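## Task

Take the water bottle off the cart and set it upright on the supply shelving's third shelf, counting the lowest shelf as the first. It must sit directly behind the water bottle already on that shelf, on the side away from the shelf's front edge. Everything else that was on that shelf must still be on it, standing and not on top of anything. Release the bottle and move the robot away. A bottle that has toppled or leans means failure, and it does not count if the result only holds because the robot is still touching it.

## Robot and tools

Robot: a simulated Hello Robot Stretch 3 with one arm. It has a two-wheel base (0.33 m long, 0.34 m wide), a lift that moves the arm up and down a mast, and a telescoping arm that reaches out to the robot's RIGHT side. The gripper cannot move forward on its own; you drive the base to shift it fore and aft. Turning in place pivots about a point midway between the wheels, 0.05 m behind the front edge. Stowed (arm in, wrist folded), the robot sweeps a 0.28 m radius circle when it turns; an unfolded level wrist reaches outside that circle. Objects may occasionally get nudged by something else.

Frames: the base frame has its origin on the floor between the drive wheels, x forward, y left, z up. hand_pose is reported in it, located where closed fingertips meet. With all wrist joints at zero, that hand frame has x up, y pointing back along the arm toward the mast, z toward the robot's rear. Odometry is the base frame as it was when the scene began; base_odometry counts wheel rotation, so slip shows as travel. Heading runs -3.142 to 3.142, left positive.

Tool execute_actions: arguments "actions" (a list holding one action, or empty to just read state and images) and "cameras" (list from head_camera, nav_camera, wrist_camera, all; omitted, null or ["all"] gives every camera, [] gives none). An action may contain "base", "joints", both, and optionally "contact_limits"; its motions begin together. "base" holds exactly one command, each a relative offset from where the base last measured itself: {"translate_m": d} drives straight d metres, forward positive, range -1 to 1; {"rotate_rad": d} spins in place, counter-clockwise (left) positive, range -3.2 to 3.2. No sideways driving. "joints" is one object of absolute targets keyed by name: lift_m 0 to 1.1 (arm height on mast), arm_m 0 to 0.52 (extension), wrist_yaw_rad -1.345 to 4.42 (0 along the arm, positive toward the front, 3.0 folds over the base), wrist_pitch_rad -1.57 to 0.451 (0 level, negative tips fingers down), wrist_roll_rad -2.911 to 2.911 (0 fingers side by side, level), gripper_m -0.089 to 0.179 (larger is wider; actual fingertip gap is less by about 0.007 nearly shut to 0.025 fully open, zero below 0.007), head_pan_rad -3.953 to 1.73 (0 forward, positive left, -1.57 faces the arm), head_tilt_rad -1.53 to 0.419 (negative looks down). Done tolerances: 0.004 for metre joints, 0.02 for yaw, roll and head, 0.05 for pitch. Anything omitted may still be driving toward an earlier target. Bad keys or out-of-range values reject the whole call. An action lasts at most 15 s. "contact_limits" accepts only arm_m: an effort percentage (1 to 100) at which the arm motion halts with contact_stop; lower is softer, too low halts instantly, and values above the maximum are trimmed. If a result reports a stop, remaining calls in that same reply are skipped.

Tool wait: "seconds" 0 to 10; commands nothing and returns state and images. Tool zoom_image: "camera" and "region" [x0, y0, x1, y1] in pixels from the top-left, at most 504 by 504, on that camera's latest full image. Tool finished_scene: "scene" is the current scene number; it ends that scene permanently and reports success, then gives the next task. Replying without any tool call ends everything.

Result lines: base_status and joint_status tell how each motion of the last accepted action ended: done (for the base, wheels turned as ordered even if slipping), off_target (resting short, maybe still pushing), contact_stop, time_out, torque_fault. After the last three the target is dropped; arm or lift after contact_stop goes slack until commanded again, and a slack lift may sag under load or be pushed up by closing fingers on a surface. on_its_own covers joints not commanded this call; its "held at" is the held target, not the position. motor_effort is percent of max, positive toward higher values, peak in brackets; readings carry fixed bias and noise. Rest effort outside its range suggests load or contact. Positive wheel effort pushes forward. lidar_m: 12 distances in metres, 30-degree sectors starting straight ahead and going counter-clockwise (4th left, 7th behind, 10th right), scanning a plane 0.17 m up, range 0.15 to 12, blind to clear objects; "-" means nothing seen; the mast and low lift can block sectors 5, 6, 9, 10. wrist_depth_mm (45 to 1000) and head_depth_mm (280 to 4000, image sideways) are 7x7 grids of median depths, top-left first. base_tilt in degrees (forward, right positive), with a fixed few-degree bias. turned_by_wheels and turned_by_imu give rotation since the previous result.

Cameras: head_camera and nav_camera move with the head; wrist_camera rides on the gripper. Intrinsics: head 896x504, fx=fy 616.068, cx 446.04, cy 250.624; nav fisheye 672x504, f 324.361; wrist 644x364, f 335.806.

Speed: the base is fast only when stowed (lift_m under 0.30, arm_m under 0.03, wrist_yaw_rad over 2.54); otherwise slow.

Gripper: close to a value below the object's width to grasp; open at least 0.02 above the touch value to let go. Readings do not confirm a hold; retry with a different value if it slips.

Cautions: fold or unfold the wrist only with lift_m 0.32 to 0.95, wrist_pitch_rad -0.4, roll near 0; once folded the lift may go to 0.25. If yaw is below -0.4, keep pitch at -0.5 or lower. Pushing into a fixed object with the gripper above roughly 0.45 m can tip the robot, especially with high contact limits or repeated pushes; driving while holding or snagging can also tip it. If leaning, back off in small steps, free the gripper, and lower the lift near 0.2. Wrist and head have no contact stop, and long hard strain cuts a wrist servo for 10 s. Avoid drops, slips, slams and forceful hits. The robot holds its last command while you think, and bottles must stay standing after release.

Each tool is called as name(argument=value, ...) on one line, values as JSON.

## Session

execute_actions(actions=[])

Scene clock: 0.00 s.
base_odometry: x=+0.000 y=+0.000 heading=+0.000 (m, m, rad; odometry frame)
turned_by_wheels: +0.000 (rad since the last result)
turned_by_imu: +0.000 (rad since the last result)
base_tilt: forward=-0.6 right=+0.5 (deg)
lidar_m: 2.30 1.68 1.14 1.17 1.93 2.02 2.23 2.32 1.88 2.01 2.07 1.97
head_depth_mm: 1959 2114 2128 2143 2163 2180 2024 / 1934 2200 2250 2247 2297 2273 2038 / 1928 2315 2333 2343 2374 2417 2065 / 1897 2458 2467 2488 2519 2551 2069 / 1895 2595 2603 2654 2641 2670 2071 / 1878 2521 2616 2516 2573 2498 2114 / 1878 2189 2166 2141 2137 2131 2016
base_status: not commanded
joint_positions: lift_m=+0.421 arm_m=+0.000 wrist_yaw_rad=+3.079 wrist_pitch_rad=-0.462 wrist_roll_rad=+0.000 gripper_m=+0.037 head_pan_rad=+0.000 head_tilt_rad=-0.003
joint_status: not commanded
motor_effort: left_wheel=+0 right_wheel=+0 lift_m=+28 arm_m=+0 wrist_yaw_rad=+0 wrist_pitch_rad=+6 wrist_roll_rad=+0 gripper_m=+0 head_pan_rad=+0 head_tilt_rad=+2 (%)
hand_pose: x=-0.0076 y=+0.0733 z=+0.4237 quat_wxyz=(+0.184, +0.693, +0.141, +0.683) (m; base frame)
wrist_depth_mm: - - - - - - - / - - - - - - - / - - - - - - - / 882 862 - 866 869 870 881 / 757 751 740 742 764 738 720 / 639 644 - 627 621 626 641 / 554 558 - - 561 546 550
pictures: head_camera (sideways: a quarter turn clockwise sets it upright), nav_camera (sideways: a quarter turn counterclockwise sets it upright), wrist_camera
Images, in order (width x height): head_camera 896x504, nav_camera 672x504, wrist_camera 644x364.

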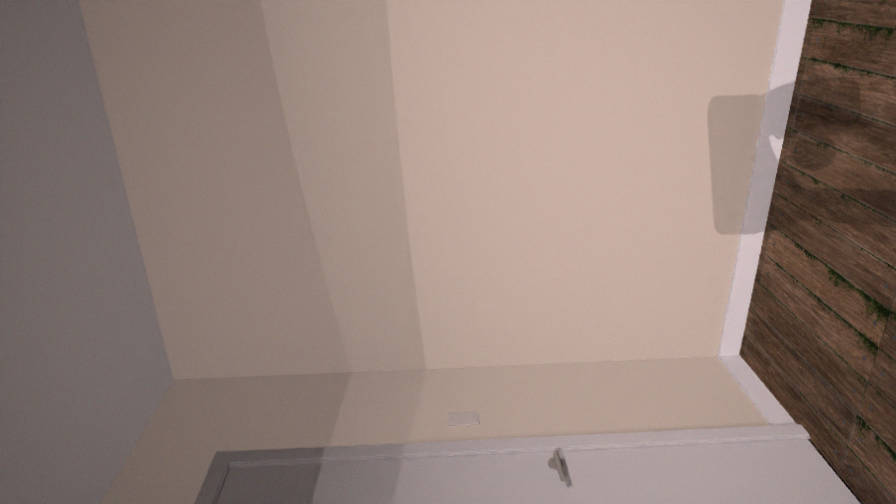

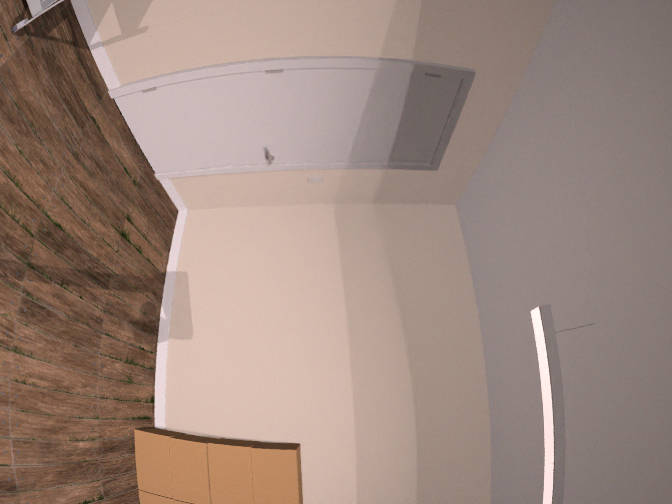

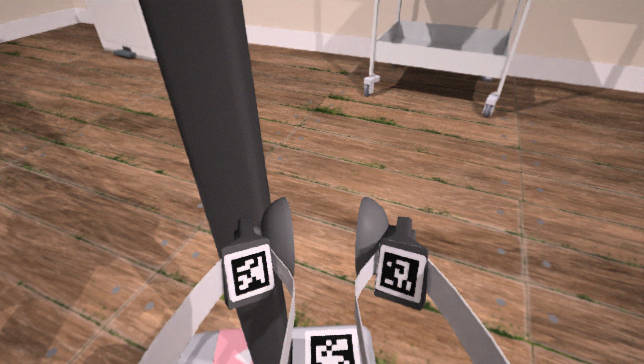

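execute_actions(actions=[{"joints":{"head_pan_rad":1.12,"head_tilt_rad":-0.35,"lift_m":0.29}}], cameras=["head_camera","nav_camera"])

execute_actions(actions=[{"base":{"rotate_rad":2.68},"joints":{"head_pan_rad":0,"head_tilt_rad":-0.25}}], cameras=["head_camera","nav_camera"])

Scene clock: 2.17 s.
base_odometry: x=+0.000 y=+0.000 heading=+0.000 (m, m, rad; odometry frame)
turned_by_wheels: +0.000 (rad since the last result)
turned_by_imu: +0.000 (rad since the last result)
base_tilt: forward=-0.6 right=+0.5 (deg)
lidar_m: 2.30 1.69 1.14 1.18 1.94 2.03 2.24 2.32 1.87 2.02 2.07 1.97
head_depth_mm: 1366 1454 1569 1701 1852 1752 1388 / 1363 1460 1560 1687 1845 1771 1401 / 1353 1448 1552 1683 1829 1703 1397 / 1351 1441 1553 1619 1513 1600 1399 / 1338 1431 1542 1576 1520 1595 1418 / 1337 1427 1544 1624 1531 1608 1413 / 1331 1418 1524 1645 1780 1794 1421
base_status: not commanded
joint_positions: lift_m=+0.291 arm_m=+0.000 wrist_yaw_rad=+3.079 wrist_pitch_rad=-0.463 wrist_roll_rad=+0.000 gripper_m=+0.037 head_pan_rad=+1.113 head_tilt_rad=-0.345
joint_status: all done
motor_effort: left_wheel=+1(0) right_wheel=+0(0) lift_m=+15(25) arm_m=+0(0) wrist_yaw_rad=-1(1) wrist_pitch_rad=+7(7) wrist_roll_rad=+1(0) gripper_m=+0(0) head_pan_rad=+2(27) head_tilt_rad=-2(25) (%)
hand_pose: x=-0.0076 y=+0.0731 z=+0.2931 quat_wxyz=(+0.184, +0.693, +0.141, +0.683) (m; base frame)
wrist_depth_mm: - - - - - - - / - - - - - - - / 856 872 - 842 835 826 816 / 670 687 - 681 660 653 654 / 561 555 550 559 573 556 558 / 479 509 - - - 478 471 / - - - - 417 417 418
pictures: head_camera (sideways: a quarter turn clockwise sets it upright), nav_camera (sideways: a quarter turn counterclockwise sets it upright)
Images, in order (width x height): head_camera 896x504, nav_camera 672x504.

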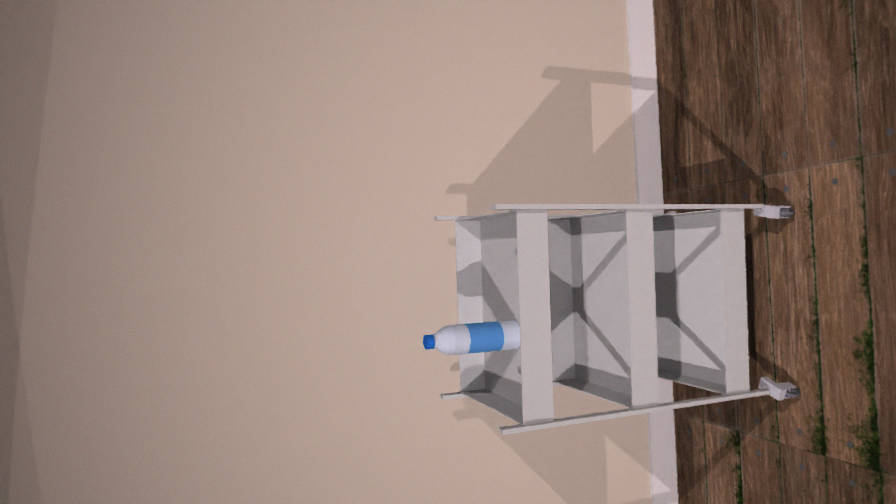

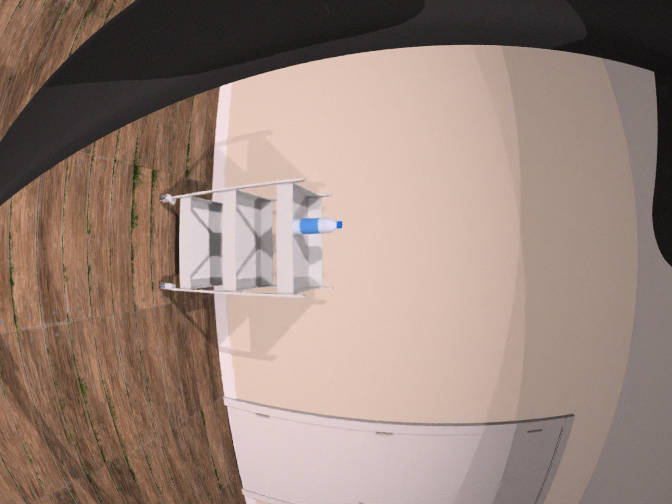

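Scene clock: 5.03 s.
base_odometry: x=+0.000 y=+0.000 heading=+2.680 (m, m, rad; odometry frame)
turned_by_wheels: +2.680 (rad since the last result)
turned_by_imu: +2.697 (rad since the last result)
base_tilt: forward=-0.5 right=+0.5 (deg)
lidar_m: 2.02 2.23 2.27 1.87 2.26 2.03 1.97 2.23 1.64 1.14 1.19 1.79
head_depth_mm: 2246 2327 2506 2646 2738 1942 1501 / 2220 2341 2483 2638 2741 1951 1497 / 2222 2376 2489 2646 2702 1963 1516 / 2228 2335 2493 2603 2623 1963 1511 / 2175 2140 2295 2521 2524 1977 1522 / 2150 2262 2361 2511 2533 1995 1522 / 2143 2238 2351 2506 2496 2017 1526
base_status: done
joint_positions: lift_m=+0.291 arm_m=+0.000 wrist_yaw_rad=+3.079 wrist_pitch_rad=-0.463 wrist_roll_rad=+0.000 gripper_m=+0.037 head_pan_rad=+0.007 head_tilt_rad=-0.260
joint_status: all done
motor_effort: left_wheel=-1(7) right_wheel=+2(9) lift_m=+15(15) arm_m=+0(0) wrist_yaw_rad=+1(0) wrist_pitch_rad=+7(7) wrist_roll_rad=+0(0) gripper_m=+0(0) head_pan_rad=-2(27) head_tilt_rad=+5(17) (%)
hand_pose: x=-0.0076 y=+0.0731 z=+0.2931 quat_wxyz=(+0.184, +0.693, +0.141, +0.683) (m; base frame)
wrist_depth_mm: - - - - - - - / - - - - - - - / 850 840 - 826 835 829 822 / 670 661 - 661 675 668 662 / 569 569 561 549 577 552 549 / 486 511 - - - 479 475 / - - - - 420 416 412
pictures: head_camera (sideways: a quarter turn clockwise sets it upright), nav_camera (sideways: a quarter turn counterclockwise sets it upright)
Images, in order (width x height): head_camera 896x504, nav_camera 672x504.

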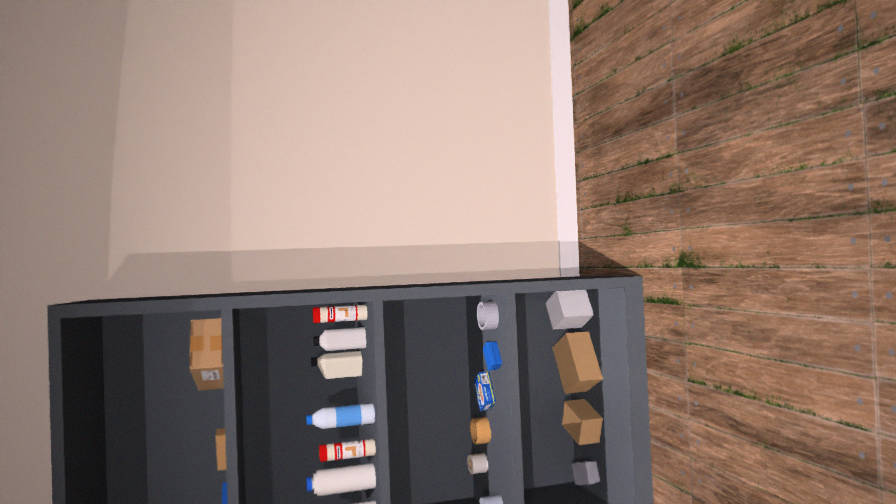

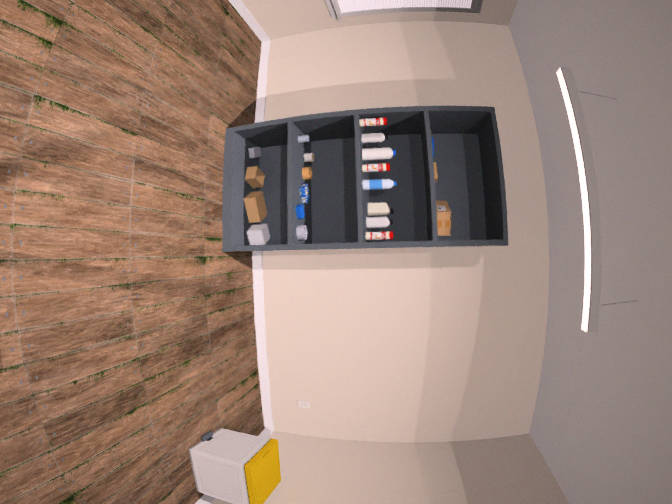

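execute_actions(actions=[{"base":{"rotate_rad":-1.235},"joints":{"wrist_yaw_rad":2.7,"wrist_pitch_rad":-0.4}}], cameras=[])

execute_actions(actions=[{"base":{"translate_m":0.71}}], cameras=[])

execute_actions(actions=[{"base":{"rotate_rad":1.25},"joints":{"lift_m":0.75,"wrist_yaw_rad":-0.055,"wrist_pitch_rad":-0.2,"head_pan_rad":-1.57,"head_tilt_rad":-0.75,"gripper_m":0.13}}], cameras=["head_camera","wrist_camera"])

Scene clock: 7.23 s.
base_odometry: x=+0.000 y=+0.000 heading=+1.445 (m, m, rad; odometry frame)
turned_by_wheels: -1.235 (rad since the last result)
turned_by_imu: -1.243 (rad since the last result)
base_tilt: forward=-0.6 right=+0.5 (deg)
lidar_m: 1.16 1.79 2.02 2.22 2.45 1.87 2.01 2.18 1.97 2.26 1.77 1.14
head_depth_mm: 1298 1377 1450 1520 1423 1450 1399 / 1348 1412 1487 1588 1439 1547 1445 / 1390 1470 1549 1646 1542 1549 1455 / 1438 1517 1606 1712 1835 1903 1525 / 1483 1568 1678 1780 1903 1990 1530 / 1530 1617 1745 1851 2018 2006 1533 / 1598 1691 1808 1934 2103 1999 1542
base_status: done
joint_positions: lift_m=+0.291 arm_m=+0.000 wrist_yaw_rad=+2.703 wrist_pitch_rad=-0.419 wrist_roll_rad=+0.000 gripper_m=+0.037 head_pan_rad=+0.007 head_tilt_rad=-0.260
joint_status: all done
motor_effort: left_wheel=+3(10) right_wheel=-2(5) lift_m=+16(15) arm_m=+0(0) wrist_yaw_rad=-3(3) wrist_pitch_rad=+9(10) wrist_roll_rad=+1(0) gripper_m=+0(0) head_pan_rad=-3(3) head_tilt_rad=+5(5) (%)
hand_pose: x=+0.0740 y=+0.0581 z=+0.3030 quat_wxyz=(+0.294, +0.707, -0.007, +0.643) (m; base frame)
wrist_depth_mm: - - - - - - - / - - - - - - - / 928 918 946 902 905 925 897 / 755 715 718 709 717 715 695 / - 596 607 584 611 588 576 / - 504 - 501 480 505 495 / 441 - - 432 430 430 432
pictures: none
No camera images: the call's "cameras" was empty. Leave "cameras" out to get every camera's image.

Scene clock: 11.37 s.
base_odometry: x=+0.089 y=+0.704 heading=+1.445 (m, m, rad; odometry frame)
turned_by_wheels: +0.000 (rad since the last result)
turned_by_imu: +0.001 (rad since the last result)
base_tilt: forward=-0.5 right=+0.5 (deg)
lidar_m: 0.48 1.09 1.24 1.95 2.40 2.55 2.56 2.44 2.37 1.61 0.53 0.48
head_depth_mm: 727 766 803 855 904 916 715 / 749 790 834 884 936 971 736 / 770 814 861 914 974 1040 1114 / 798 844 897 950 1015 1086 1178 / 828 873 926 987 1057 1139 1236 / 854 904 965 1034 1101 1197 1301 / 884 942 1006 1081 1158 1262 1376
base_status: done
joint_positions: lift_m=+0.291 arm_m=+0.000 wrist_yaw_rad=+2.703 wrist_pitch_rad=-0.418 wrist_roll_rad=+0.000 gripper_m=+0.037 head_pan_rad=+0.007 head_tilt_rad=-0.259
joint_status: not commanded
motor_effort: left_wheel=+3(9) right_wheel=-2(6) lift_m=+15(15) arm_m=+0(0) wrist_yaw_rad=-3(2) wrist_pitch_rad=+9(9) wrist_roll_rad=+0(0) gripper_m=+1(0) head_pan_rad=-2(2) head_tilt_rad=+5(5) (%)
hand_pose: x=+0.0741 y=+0.0582 z=+0.3032 quat_wxyz=(+0.294, +0.707, -0.007, +0.643) (m; base frame)
wrist_depth_mm: - - - - - - 969 / - - - - - - 976 / 920 915 936 942 918 914 885 / 754 731 713 723 717 709 719 / - 605 616 593 618 582 584 / - 508 - 492 482 493 492 / - - - 437 436 429 432
pictures: none
No camera images: the call's "cameras" was empty. Leave "cameras" out to get every camera's image.

Scene clock: 16.37 s.
base_odometry: x=+0.089 y=+0.704 heading=+2.695 (m, m, rad; odometry frame)
turned_by_wheels: +1.250 (rad since the last result)
turned_by_imu: +1.260 (rad since the last result)
base_tilt: forward=-0.6 right=+0.5 (deg)
lidar_m: 2.27 1.95 2.95 2.55 2.83 2.37 2.49 1.27 0.49 0.48 0.95 1.24
head_depth_mm: 758 867 990 901 977 1058 - / 758 868 988 903 983 1151 - / 756 864 986 815 989 - - / 751 862 985 908 993 1160 1147 / 756 865 1004 1143 1410 1292 1140 / 750 861 1003 1203 1457 1328 1145 / 751 860 1003 1202 1456 1326 1145
base_status: done
joint_positions: lift_m=+0.749 arm_m=+0.000 wrist_yaw_rad=-0.052 wrist_pitch_rad=-0.220 wrist_roll_rad=+0.000 gripper_m=+0.130 head_pan_rad=-1.563 head_tilt_rad=-0.741
joint_status: all done
motor_effort: left_wheel=-1(4) right_wheel=+2(6) lift_m=+36(37) arm_m=+0(0) wrist_yaw_rad=-2(4) wrist_pitch_rad=+9(10) wrist_roll_rad=+0(0) gripper_m=+0(96) head_pan_rad=-2(25) head_tilt_rad=-4(33) (%)
hand_pose: x=-0.0342 y=-0.3894 z=+0.8088 quat_wxyz=(+0.701, +0.059, -0.704, -0.096) (m; base frame)
wrist_depth_mm: 598 588 604 601 605 606 605 / 625 650 639 616 637 643 646 / 675 670 662 592 597 678 692 / 712 746 705 529 532 523 709 / 787 773 406 415 407 445 375 / 848 - 292 291 289 - 289 / 900 905 899 592 610 582 945
pictures: head_camera (sideways: a quarter turn clockwise sets it upright), wrist_camera
Images, in order (width x height): head_camera 896x504, wrist_camera 644x364.

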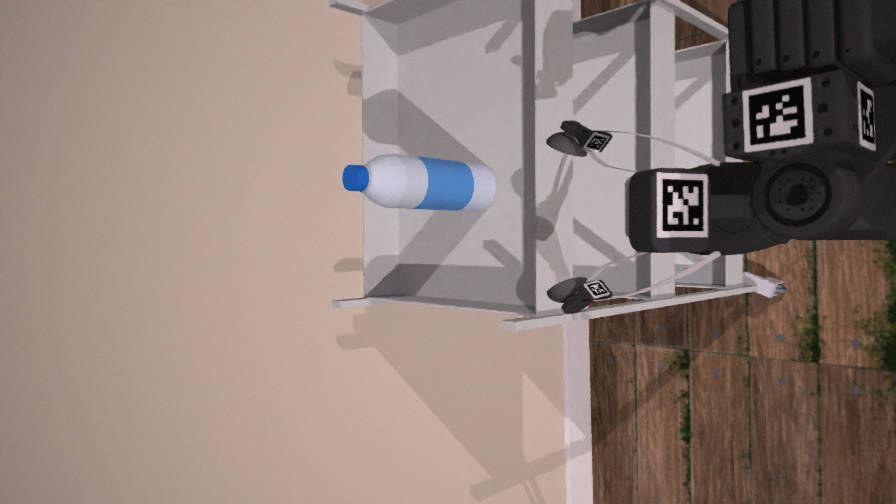

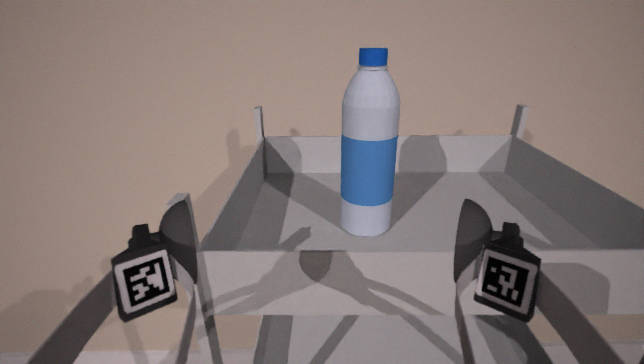

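execute_actions(actions=[{"base":{"translate_m":-0.058},"joints":{"arm_m":0.18}}], cameras=["head_camera","wrist_camera"])

Scene clock: 19.07 s.
base_odometry: x=+0.141 y=+0.679 heading=+2.695 (m, m, rad; odometry frame)
turned_by_wheels: +0.000 (rad since the last result)
turned_by_imu: -0.001 (rad since the last result)
base_tilt: forward=-0.6 right=+0.5 (deg)
lidar_m: 2.33 2.00 2.97 2.55 2.71 2.31 2.43 1.27 0.49 0.48 0.49 1.29
head_depth_mm: 756 867 990 875 803 - - / 757 863 985 932 - 1146 1136 / 756 865 989 935 - 1153 1132 / 753 862 984 848 994 1156 1141 / 753 862 982 916 1000 1180 1148 / 751 859 999 1203 1445 1314 1144 / 750 856 1002 1205 1447 1327 1150
base_status: done
joint_positions: lift_m=+0.749 arm_m=+0.180 wrist_yaw_rad=-0.053 wrist_pitch_rad=-0.220 wrist_roll_rad=+0.000 gripper_m=+0.130 head_pan_rad=-1.563 head_tilt_rad=-0.741
joint_status: all done
motor_effort: left_wheel=-1(6) right_wheel=+2(3) lift_m=+36(36) arm_m=+3(2) wrist_yaw_rad=-2(3) wrist_pitch_rad=+9(9) wrist_roll_rad=+0(0) gripper_m=+0(0) head_pan_rad=-2(3) head_tilt_rad=-4(4) (%)
hand_pose: x=-0.0344 y=-0.5692 z=+0.8089 quat_wxyz=(+0.701, +0.059, -0.704, -0.096) (m; base frame)
wrist_depth_mm: 428 427 431 433 433 432 438 / 452 455 466 444 464 461 469 / 486 483 495 182 497 493 489 / 517 519 426 184 422 423 532 / 558 553 428 199 422 418 348 / 611 - 335 217 335 - 312 / 652 265 278 239 278 276 275
pictures: head_camera (sideways: a quarter turn clockwise sets it upright), wrist_camera
Images, in order (width x height): head_camera 896x504, wrist_camera 644x364.

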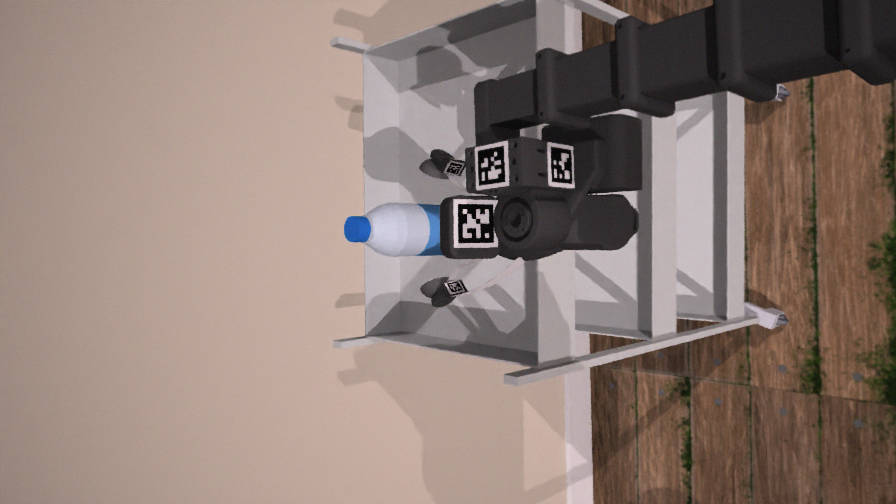

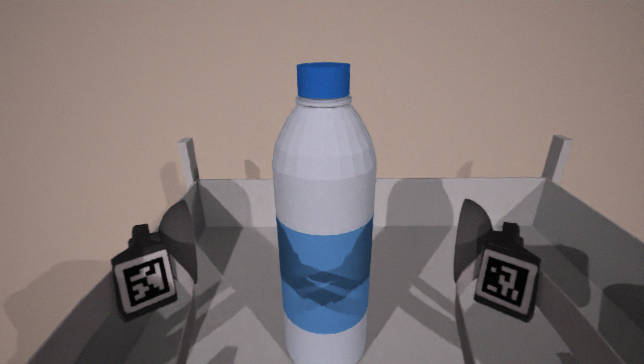

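execute_actions(actions=[{"joints":{"arm_m":0.244,"lift_m":0.705,"gripper_m":0.115}}], cameras=["wrist_camera"])

execute_actions(actions=[{"joints":{"gripper_m":0.022}}], cameras=["wrist_camera"])

execute_actions(actions=[{"joints":{"lift_m":0.82,"wrist_pitch_rad":-0.165}}], cameras=["wrist_camera"])

Scene clock: 20.83 s.
base_odometry: x=+0.141 y=+0.679 heading=+2.695 (m, m, rad; odometry frame)
turned_by_wheels: +0.000 (rad since the last result)
turned_by_imu: +0.000 (rad since the last result)
base_tilt: forward=-0.6 right=+0.5 (deg)
lidar_m: 2.33 2.00 2.95 2.55 2.70 2.32 2.43 1.27 0.49 0.48 0.49 1.29
head_depth_mm: 759 867 994 877 805 1303 - / 756 866 986 932 - 1150 1136 / 755 864 986 934 1010 1152 1139 / 754 860 982 860 993 1153 1138 / 751 860 979 914 992 1178 1142 / 750 860 1005 1200 1452 1321 1148 / 749 861 1004 1203 1448 1319 1147
base_status: not commanded
joint_positions: lift_m=+0.706 arm_m=+0.244 wrist_yaw_rad=-0.053 wrist_pitch_rad=-0.220 wrist_roll_rad=+0.000 gripper_m=+0.115 head_pan_rad=-1.563 head_tilt_rad=-0.741
joint_status: all done
motor_effort: left_wheel=-1(1) right_wheel=+2(2) lift_m=+15(37) arm_m=+3(4) wrist_yaw_rad=-1(1) wrist_pitch_rad=+9(9) wrist_roll_rad=+0(1) gripper_m=+0(69) head_pan_rad=-2(3) head_tilt_rad=-4(4) (%)
hand_pose: x=-0.0344 y=-0.6332 z=+0.7649 quat_wxyz=(+0.701, +0.059, -0.704, -0.096) (m; base frame)
wrist_depth_mm: 368 370 378 104 372 376 375 / 398 393 393 101 390 403 406 / 418 409 418 104 415 426 422 / 451 438 342 111 334 343 333 / 476 258 324 120 309 345 315 / 202 - 263 130 256 - 268 / 188 227 226 142 218 222 226
pictures: wrist_camera
Images, in order (width x height): wrist_camera 644x364.

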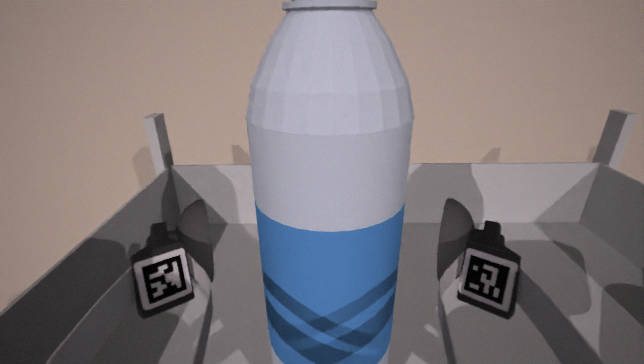

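Scene clock: 22.23 s.
base_odometry: x=+0.141 y=+0.679 heading=+2.695 (m, m, rad; odometry frame)
turned_by_wheels: +0.000 (rad since the last result)
turned_by_imu: +0.000 (rad since the last result)
base_tilt: forward=-0.6 right=+0.5 (deg)
lidar_m: 2.34 2.00 2.96 2.55 2.71 2.32 2.43 1.27 0.49 0.48 0.49 1.29
head_depth_mm: 758 866 991 877 804 1303 - / 759 869 987 933 - 1149 1132 / 754 864 984 951 1008 1150 1144 / 750 862 982 859 992 1156 1139 / 753 860 987 910 916 1186 1147 / 749 857 1003 1202 1448 1323 1136 / 748 858 1005 1204 1461 1321 1151
base_status: not commanded
joint_positions: lift_m=+0.705 arm_m=+0.244 wrist_yaw_rad=-0.057 wrist_pitch_rad=-0.224 wrist_roll_rad=+0.000 gripper_m=+0.023 head_pan_rad=-1.563 head_tilt_rad=-0.741
joint_status: all done
motor_effort: left_wheel=-1(2) right_wheel=+3(4) lift_m=+16(15) arm_m=+3(3) wrist_yaw_rad=+2(3) wrist_pitch_rad=+11(12) wrist_roll_rad=+0(0) gripper_m=-25(99) head_pan_rad=-3(2) head_tilt_rad=-4(4) (%)
hand_pose: x=-0.0354 y=-0.6329 z=+0.7638 quat_wxyz=(+0.700, +0.059, -0.704, -0.099) (m; base frame)
wrist_depth_mm: 367 373 369 100 372 380 377 / 394 395 391 98 391 403 404 / 421 409 411 100 414 432 430 / 449 437 338 106 331 336 328 / 484 279 134 115 128 333 314 / 204 258 196 125 140 268 267 / 199 226 219 137 218 222 221
pictures: wrist_camera
Images, in order (width x height): wrist_camera 644x364.

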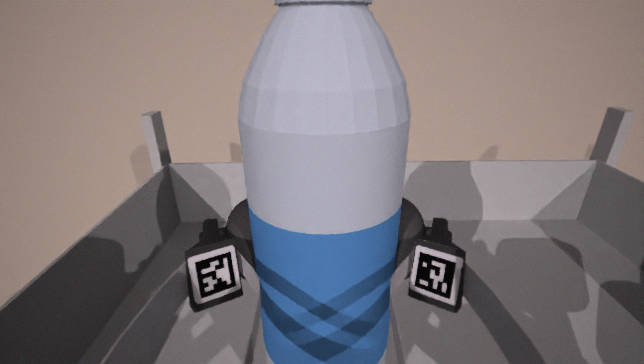

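Scene clock: 24.10 s.
base_odometry: x=+0.141 y=+0.679 heading=+2.695 (m, m, rad; odometry frame)
turned_by_wheels: +0.000 (rad since the last result)
turned_by_imu: +0.000 (rad since the last result)
base_tilt: forward=-0.5 right=+0.5 (deg)
lidar_m: 2.33 2.00 2.95 2.55 2.71 2.32 2.43 1.26 0.49 0.48 0.49 1.29
head_depth_mm: 756 868 990 976 - - 1129 / 754 866 987 - 990 1140 1138 / 754 867 963 - 991 1149 1141 / 755 865 938 899 996 1149 1142 / 753 859 982 913 995 1181 1143 / 750 861 1005 1207 1444 1316 1141 / 749 857 1002 1199 1452 1324 1148
base_status: not commanded
joint_positions: lift_m=+0.819 arm_m=+0.244 wrist_yaw_rad=-0.057 wrist_pitch_rad=-0.228 wrist_roll_rad=+0.000 gripper_m=+0.027 head_pan_rad=-1.563 head_tilt_rad=-0.741
joint_status: wrist_pitch_rad off_target (ended at -0.228, target -0.165); the others done
motor_effort: left_wheel=-2(1) right_wheel=+3(3) lift_m=+40(42) arm_m=+3(3) wrist_yaw_rad=+2(2) wrist_pitch_rad=+30(31) wrist_roll_rad=+0(0) gripper_m=-23(25) head_pan_rad=-2(2) head_tilt_rad=-5(5) (%)
hand_pose: x=-0.0354 y=-0.6326 z=+0.8768 quat_wxyz=(+0.700, +0.060, -0.704, -0.101) (m; base frame)
wrist_depth_mm: 365 367 373 101 373 377 380 / 392 395 391 98 388 403 403 / 418 423 412 100 417 432 430 / 448 443 448 107 447 461 470 / 484 483 134 116 127 498 496 / 527 520 270 125 141 393 389 / 578 356 346 136 342 353 329
pictures: wrist_camera
Images, in order (width x height): wrist_camera 644x364.

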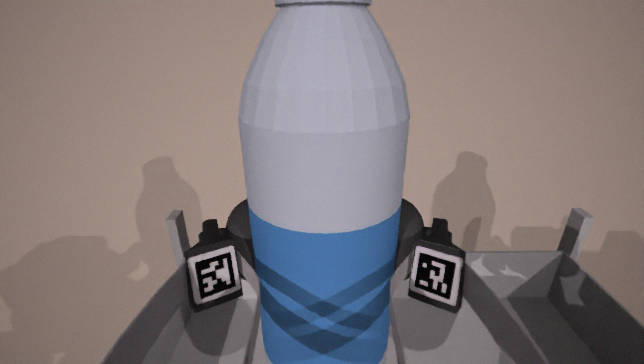

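execute_actions(actions=[{"base":{"rotate_rad":0.68},"joints":{"arm_m":0,"lift_m":0.95}}], cameras=[])

execute_actions(actions=[{"base":{"translate_m":1.0},"joints":{"lift_m":1.08,"head_pan_rad":-0.3,"head_tilt_rad":-0.3}}], cameras=["head_camera","wrist_camera"])

Scene clock: 27.27 s.
base_odometry: x=+0.141 y=+0.679 heading=-2.908 (m, m, rad; odometry frame)
turned_by_wheels: +0.680 (rad since the last result)
turned_by_imu: +0.686 (rad since the last result)
base_tilt: forward=-0.6 right=+0.4 (deg)
lidar_m: 2.33 2.56 2.56 2.60 2.44 2.08 1.11 0.48 0.48 1.00 1.30 2.00
head_depth_mm: 787 878 994 1083 - - 1081 / 841 943 1085 1223 - - 1119 / 906 1021 376 - - - 1114 / 975 1121 1232 - 1516 1319 1138 / 1062 1242 1472 1754 1550 1319 1140 / 1167 1386 1623 1780 1557 1324 1144 / 1281 1565 1584 1620 1547 1322 1149
base_status: done
joint_positions: lift_m=+0.949 arm_m=+0.000 wrist_yaw_rad=-0.055 wrist_pitch_rad=-0.228 wrist_roll_rad=+0.000 gripper_m=+0.027 head_pan_rad=-1.563 head_tilt_rad=-0.741
joint_status: all done
motor_effort: left_wheel=-1(6) right_wheel=+2(7) lift_m=+39(42) arm_m=-2(1) wrist_yaw_rad=+0(2) wrist_pitch_rad=+30(30) wrist_roll_rad=+0(0) gripper_m=-23(23) head_pan_rad=-2(2) head_tilt_rad=-4(4) (%)
hand_pose: x=-0.0349 y=-0.3890 z=+1.0067 quat_wxyz=(+0.700, +0.061, -0.704, -0.100) (m; base frame)
wrist_depth_mm: - - - 101 656 593 497 / - - - 98 679 612 531 / - - - 101 713 635 554 / - - - 107 735 676 576 / - - 133 115 127 719 583 / - - - 125 140 720 561 / - - - 136 926 816 510
pictures: none
No camera images: the call's "cameras" was empty. Leave "cameras" out to get every camera's image.

Scene clock: 38.63 s.
base_odometry: x=-0.832 y=+0.448 heading=-2.909 (m, m, rad; odometry frame)
turned_by_wheels: +0.000 (rad since the last result)
turned_by_imu: -0.001 (rad since the last result)
base_tilt: forward=-0.6 right=+0.5 (deg)
lidar_m: 1.46 2.22 1.97 2.11 2.91 3.19 1.38 1.28 1.19 1.24 1.57 1.08
head_depth_mm: 1246 1322 1426 1541 1644 1722 1429 / 1269 1303 1157 1158 1323 1577 1383 / 1303 1413 1416 1620 1494 1649 1409 / 1395 1469 1556 1694 1495 1672 1456 / 1451 1540 1603 1777 1588 1740 1461 / 1494 1556 1541 1704 1628 1725 1471 / 1351 1378 1371 1431 1561 1729 1477
base_status: done
joint_positions: lift_m=+1.079 arm_m=+0.000 wrist_yaw_rad=-0.055 wrist_pitch_rad=-0.228 wrist_roll_rad=+0.000 gripper_m=+0.027 head_pan_rad=-0.307 head_tilt_rad=-0.310
joint_status: all done
motor_effort: left_wheel=-1(0) right_wheel=+2(6) lift_m=+39(42) arm_m=-2(2) wrist_yaw_rad=-1(0) wrist_pitch_rad=+30(30) wrist_roll_rad=+0(0) gripper_m=-24(24) head_pan_rad=+2(28) head_tilt_rad=+6(31) (%)
hand_pose: x=-0.0349 y=-0.3890 z=+1.1367 quat_wxyz=(+0.700, +0.061, -0.704, -0.100) (m; base frame)
wrist_depth_mm: - - - 101 - - 991 / - - - 99 - - - / - - - 101 - - - / - - - 107 - - - / - - 134 116 127 - - / - - - 126 140 - - / - - - 137 - - -
pictures: head_camera (sideways: a quarter turn clockwise sets it upright), wrist_camera
Images, in order (width x height): head_camera 896x504, wrist_camera 644x364.

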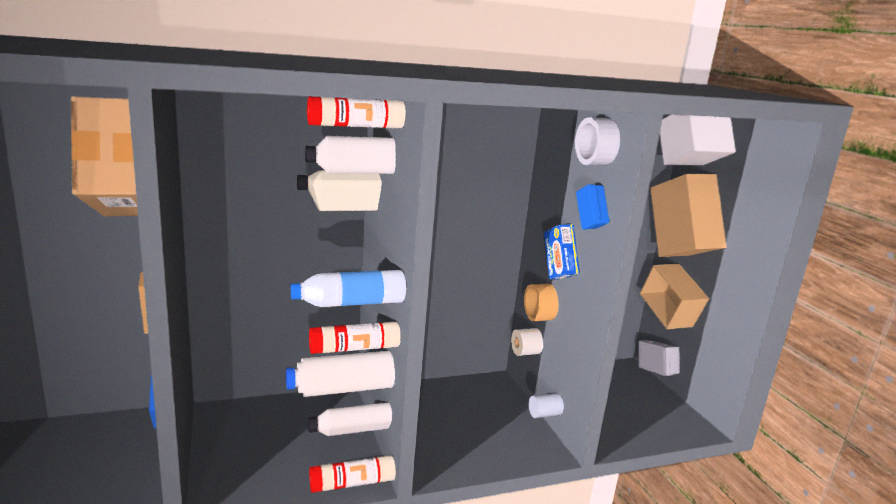

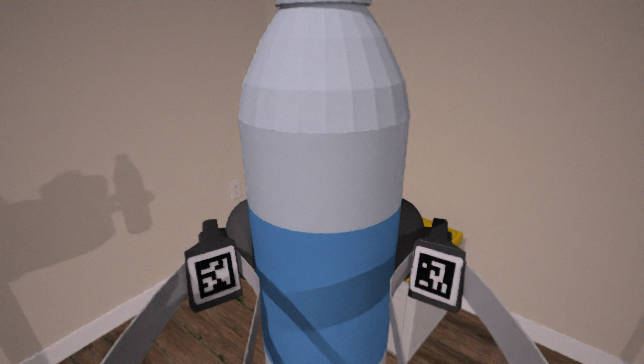

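execute_actions(actions=[{"base":{"translate_m":0.75}}], cameras=[])

execute_actions(actions=[{"base":{"rotate_rad":0.885},"joints":{"head_pan_rad":-1.5,"head_tilt_rad":-0.45}}])

Scene clock: 47.60 s.
base_odometry: x=-1.561 y=+0.275 heading=-2.909 (m, m, rad; odometry frame)
turned_by_wheels: +0.000 (rad since the last result)
turned_by_imu: -0.001 (rad since the last result)
base_tilt: forward=-0.5 right=+0.4 (deg)
lidar_m: 0.70 1.73 1.72 1.78 2.67 3.46 2.00 1.60 1.60 0.61 0.60 0.68
head_depth_mm: 430 801 845 493 521 995 812 / 425 831 885 909 575 1037 824 / 420 863 919 561 578 1051 854 / 421 889 939 620 612 1055 858 / 456 926 981 671 653 1056 858 / 508 804 840 798 695 922 859 / 504 683 704 640 674 768 819
base_status: done
joint_positions: lift_m=+1.079 arm_m=+0.000 wrist_yaw_rad=-0.055 wrist_pitch_rad=-0.228 wrist_roll_rad=+0.000 gripper_m=+0.027 head_pan_rad=-0.307 head_tilt_rad=-0.310
joint_status: not commanded
motor_effort: left_wheel=-1(2) right_wheel=+2(6) lift_m=+40(40) arm_m=-2(2) wrist_yaw_rad=+0(1) wrist_pitch_rad=+30(30) wrist_roll_rad=+0(0) gripper_m=-23(23) head_pan_rad=+2(2) head_tilt_rad=+6(5) (%)
hand_pose: x=-0.0349 y=-0.3890 z=+1.1367 quat_wxyz=(+0.700, +0.061, -0.704, -0.100) (m; base frame)
wrist_depth_mm: 345 764 925 101 - - - / 381 340 921 98 - - - / 388 359 942 100 - - - / 407 386 - 108 - - - / 416 404 134 115 127 - - / 344 418 - 125 139 - - / 759 607 - 136 - - -
pictures: none
No camera images: the call's "cameras" was empty. Leave "cameras" out to get every camera's image.

Scene clock: 50.00 s.
base_odometry: x=-1.561 y=+0.275 heading=-2.024 (m, m, rad; odometry frame)
turned_by_wheels: +0.885 (rad since the last result)
turned_by_imu: +0.892 (rad since the last result)
base_tilt: forward=-0.5 right=+0.4 (deg)
lidar_m: 1.72 1.77 2.05 3.46 2.24 2.01 1.60 1.37 0.60 0.68 0.70 0.71
head_depth_mm: 765 832 - - - - - / 767 833 - - - - - / 768 836 887 - - 912 833 / 774 842 510 565 1084 916 812 / 780 851 909 611 1086 948 814 / 781 855 900 623 1013 951 818 / 786 861 567 609 1085 924 824
base_status: done
joint_positions: lift_m=+1.079 arm_m=+0.000 wrist_yaw_rad=-0.055 wrist_pitch_rad=-0.228 wrist_roll_rad=+0.000 gripper_m=+0.027 head_pan_rad=-1.493 head_tilt_rad=-0.444
joint_status: all done
motor_effort: left_wheel=-1(6) right_wheel=+2(6) lift_m=+39(40) arm_m=-2(2) wrist_yaw_rad=+0(0) wrist_pitch_rad=+30(30) wrist_roll_rad=+0(0) gripper_m=-23(23) head_pan_rad=-2(27) head_tilt_rad=-2(17) (%)
hand_pose: x=-0.0349 y=-0.3890 z=+1.1367 quat_wxyz=(+0.700, +0.061, -0.704, -0.100) (m; base frame)
wrist_depth_mm: 611 632 633 101 635 559 374 / 329 644 645 99 662 555 372 / 332 314 294 100 434 448 375 / 361 342 498 107 459 441 378 / 385 383 134 115 127 409 379 / 334 334 232 125 140 333 335 / 592 775 788 136 787 612 381
pictures: head_camera (sideways: a quarter turn clockwise sets it upright), nav_camera (sideways: a quarter turn counterclockwise sets it upright), wrist_camera
Images, in order (width x height): head_camera 896x504, nav_camera 672x504, wrist_camera 644x364.

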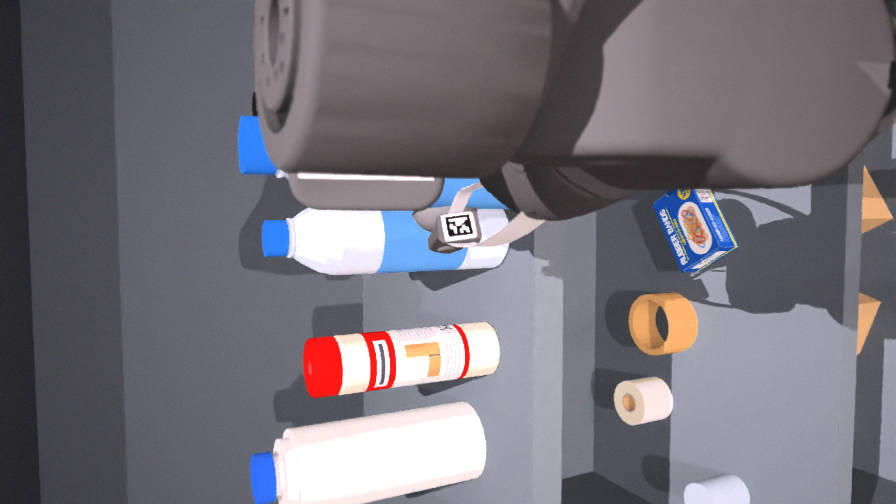

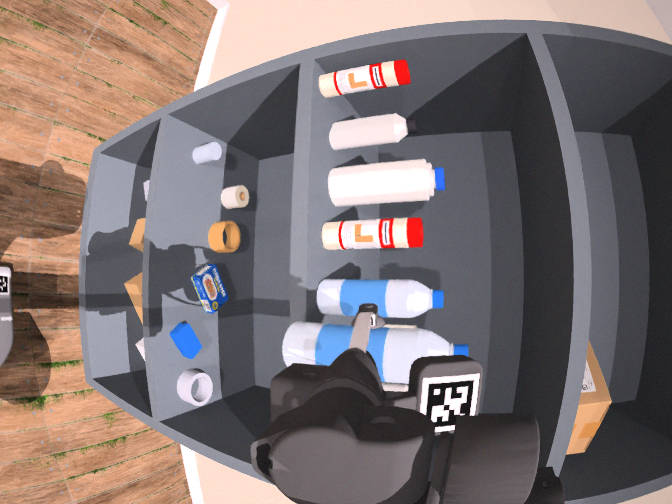

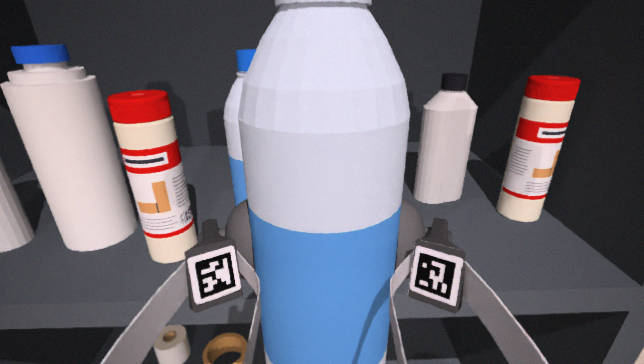

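execute_actions(actions=[{"base":{"translate_m":-0.065},"joints":{"arm_m":0.1,"lift_m":1.06}}])

Scene clock: 52.30 s.
base_odometry: x=-1.533 y=+0.334 heading=-2.024 (m, m, rad; odometry frame)
turned_by_wheels: +0.000 (rad since the last result)
turned_by_imu: +0.000 (rad since the last result)
base_tilt: forward=-0.5 right=+0.4 (deg)
lidar_m: 1.79 1.82 2.59 3.46 2.14 1.96 1.54 1.38 0.57 0.68 0.79 0.75
head_depth_mm: 764 809 - - 1038 878 799 / 768 833 - - - 938 809 / 770 833 - - 1083 941 809 / 779 845 908 623 1084 913 813 / 779 846 515 561 1091 926 819 / 780 852 918 598 1091 946 817 / 789 857 903 621 1101 956 822
base_status: done
joint_positions: lift_m=+1.060 arm_m=+0.100 wrist_yaw_rad=-0.055 wrist_pitch_rad=-0.228 wrist_roll_rad=+0.000 gripper_m=+0.027 head_pan_rad=-1.493 head_tilt_rad=-0.444
joint_status: all done
motor_effort: left_wheel=-1(5) right_wheel=+3(4) lift_m=+19(35) arm_m=+3(4) wrist_yaw_rad=+0(0) wrist_pitch_rad=+30(30) wrist_roll_rad=+0(0) gripper_m=-23(23) head_pan_rad=-2(2) head_tilt_rad=-2(3) (%)
hand_pose: x=-0.0349 y=-0.4885 z=+1.1176 quat_wxyz=(+0.700, +0.061, -0.704, -0.100) (m; base frame)
wrist_depth_mm: 542 528 538 101 558 441 294 / 573 190 562 99 327 436 273 / 609 187 598 101 326 447 280 / 488 199 446 108 351 324 294 / 267 214 134 116 127 341 298 / 265 235 210 126 140 304 285 / 255 247 246 136 245 250 249
pictures: head_camera (sideways: a quarter turn clockwise sets it upright), nav_camera (sideways: a quarter turn counterclockwise sets it upright), wrist_camera
Images, in order (width x height): head_camera 896x504, nav_camera 672x504, wrist_camera 644x364.

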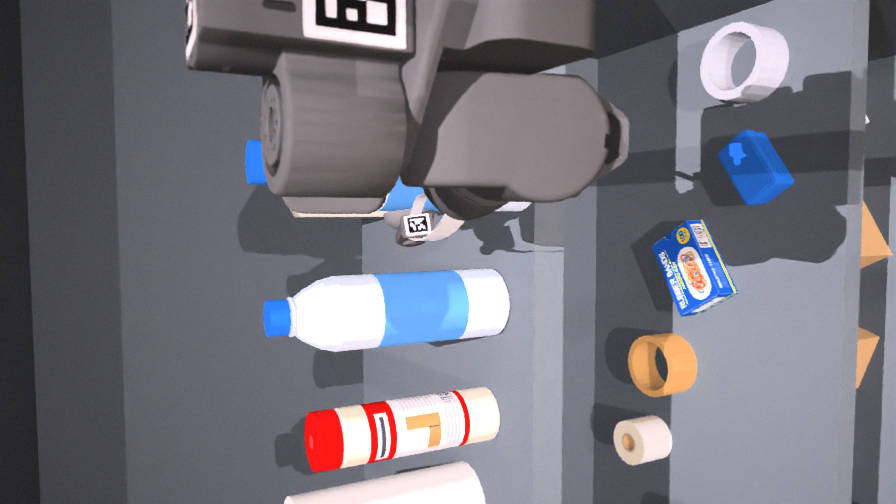

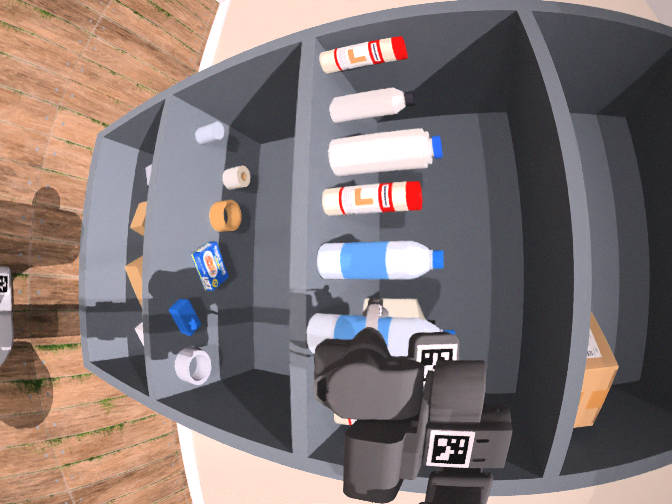

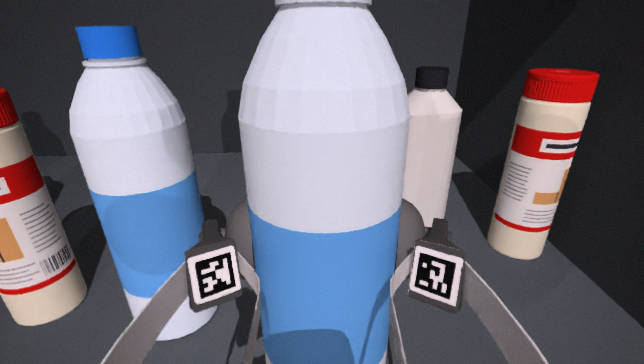

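execute_actions(actions=[{"joints":{"arm_m":0.26,"lift_m":1.048}}])

execute_actions(actions=[{"joints":{"lift_m":1.036,"wrist_pitch_rad":-0.2}}], cameras=["wrist_camera"])

Scene clock: 54.97 s.
base_odometry: x=-1.533 y=+0.334 heading=-2.024 (m, m, rad; odometry frame)
turned_by_wheels: +0.000 (rad since the last result)
turned_by_imu: +0.000 (rad since the last result)
base_tilt: forward=-0.6 right=+0.5 (deg)
lidar_m: 1.79 1.82 2.59 3.46 2.15 1.96 1.54 1.37 0.57 0.68 0.79 0.74
head_depth_mm: 762 811 886 643 855 880 799 / 764 812 - 646 1079 934 808 / 769 840 - 619 1082 942 811 / 776 845 902 655 1079 914 812 / 780 848 515 563 1090 930 813 / 782 850 915 598 1099 952 818 / 787 854 898 622 1100 957 823
base_status: not commanded
joint_positions: lift_m=+1.048 arm_m=+0.260 wrist_yaw_rad=-0.055 wrist_pitch_rad=-0.228 wrist_roll_rad=+0.000 gripper_m=+0.027 head_pan_rad=-1.493 head_tilt_rad=-0.445
joint_status: all done
motor_effort: left_wheel=-1(1) right_wheel=+2(2) lift_m=+19(20) arm_m=+3(4) wrist_yaw_rad=+0(0) wrist_pitch_rad=+30(30) wrist_roll_rad=+0(0) gripper_m=-23(23) head_pan_rad=-2(2) head_tilt_rad=-2(2) (%)
hand_pose: x=-0.0349 y=-0.6485 z=+1.1056 quat_wxyz=(+0.700, +0.061, -0.704, -0.100) (m; base frame)
wrist_depth_mm: 390 391 394 101 398 398 295 / 416 418 413 99 421 415 284 / 442 441 432 101 448 180 282 / 463 463 450 107 202 181 273 / 361 366 133 115 127 197 300 / 288 288 206 125 140 216 277 / 241 239 232 136 230 230 228
pictures: head_camera (sideways: a quarter turn clockwise sets it upright), nav_camera (sideways: a quarter turn counterclockwise sets it upright), wrist_camera
Images, in order (width x height): head_camera 896x504, nav_camera 672x504, wrist_camera 644x364.

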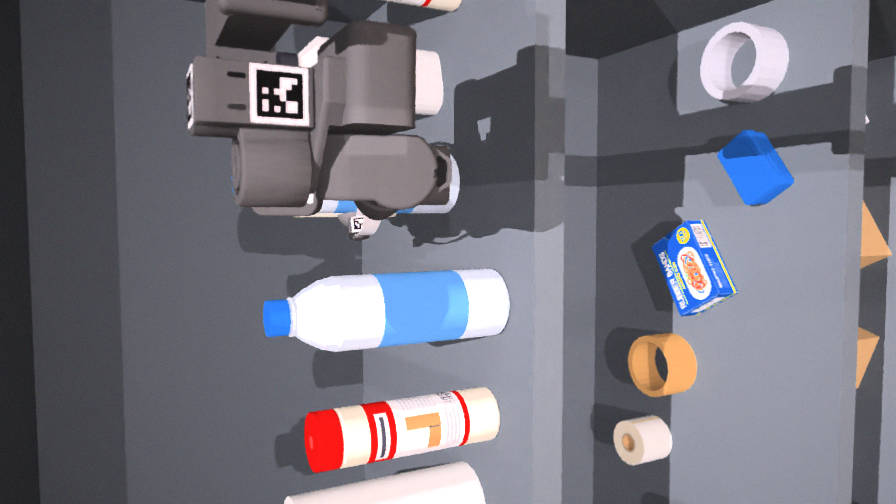

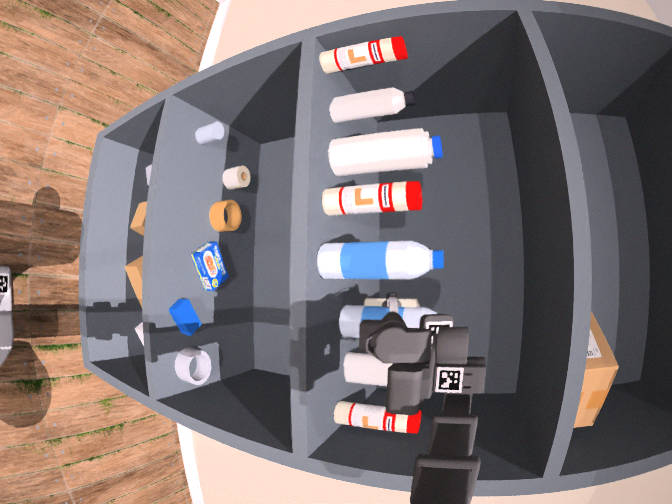

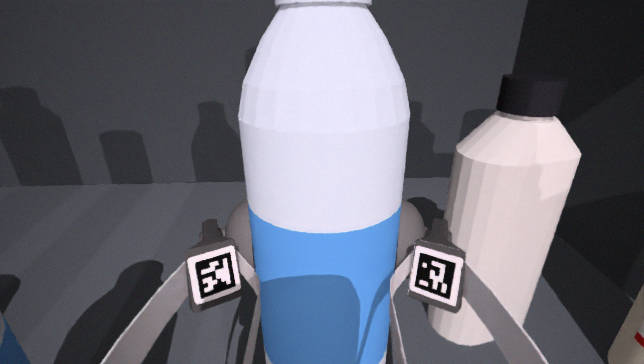

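Scene clock: 55.73 s.
base_odometry: x=-1.533 y=+0.334 heading=-2.024 (m, m, rad; odometry frame)
turned_by_wheels: +0.000 (rad since the last result)
turned_by_imu: +0.000 (rad since the last result)
base_tilt: forward=-0.6 right=+0.6 (deg)
lidar_m: 1.79 1.83 2.60 3.47 2.15 1.95 1.54 1.37 0.57 0.68 0.79 0.75
head_depth_mm: 761 818 867 641 858 877 802 / 769 821 - 629 1078 938 808 / 773 835 - 615 1076 942 811 / 776 842 911 653 1082 912 813 / 781 847 516 562 1091 928 817 / 782 854 913 598 1094 949 818 / 789 857 904 618 1102 955 820
base_status: not commanded
joint_positions: lift_m=+1.037 arm_m=+0.260 wrist_yaw_rad=-0.055 wrist_pitch_rad=-0.232 wrist_roll_rad=+0.000 gripper_m=+0.027 head_pan_rad=-1.493 head_tilt_rad=-0.445
joint_status: all done
motor_effort: left_wheel=-1(1) right_wheel=+2(2) lift_m=+15(17) arm_m=+3(3) wrist_yaw_rad=+0(1) wrist_pitch_rad=+15(29) wrist_roll_rad=+0(0) gripper_m=-23(23) head_pan_rad=-2(3) head_tilt_rad=-2(2) (%)
hand_pose: x=-0.0349 y=-0.6482 z=+1.0928 quat_wxyz=(+0.700, +0.063, -0.704, -0.101) (m; base frame)
wrist_depth_mm: 390 395 398 101 400 396 298 / 412 416 413 98 414 180 283 / 448 447 437 100 449 174 273 / 459 453 424 107 204 182 275 / 339 335 133 116 128 196 300 / 272 272 196 125 140 217 263 / 227 228 219 136 216 224 213
pictures: wrist_camera
Images, in order (width x height): wrist_camera 644x364.

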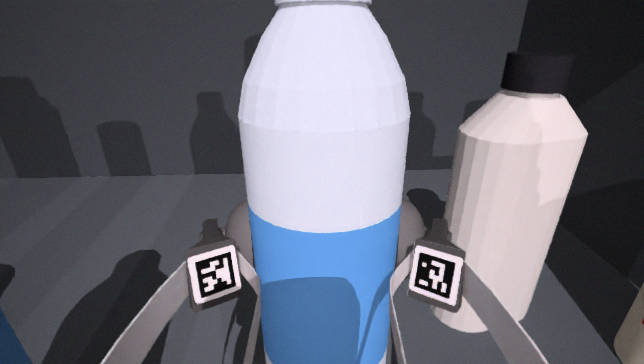

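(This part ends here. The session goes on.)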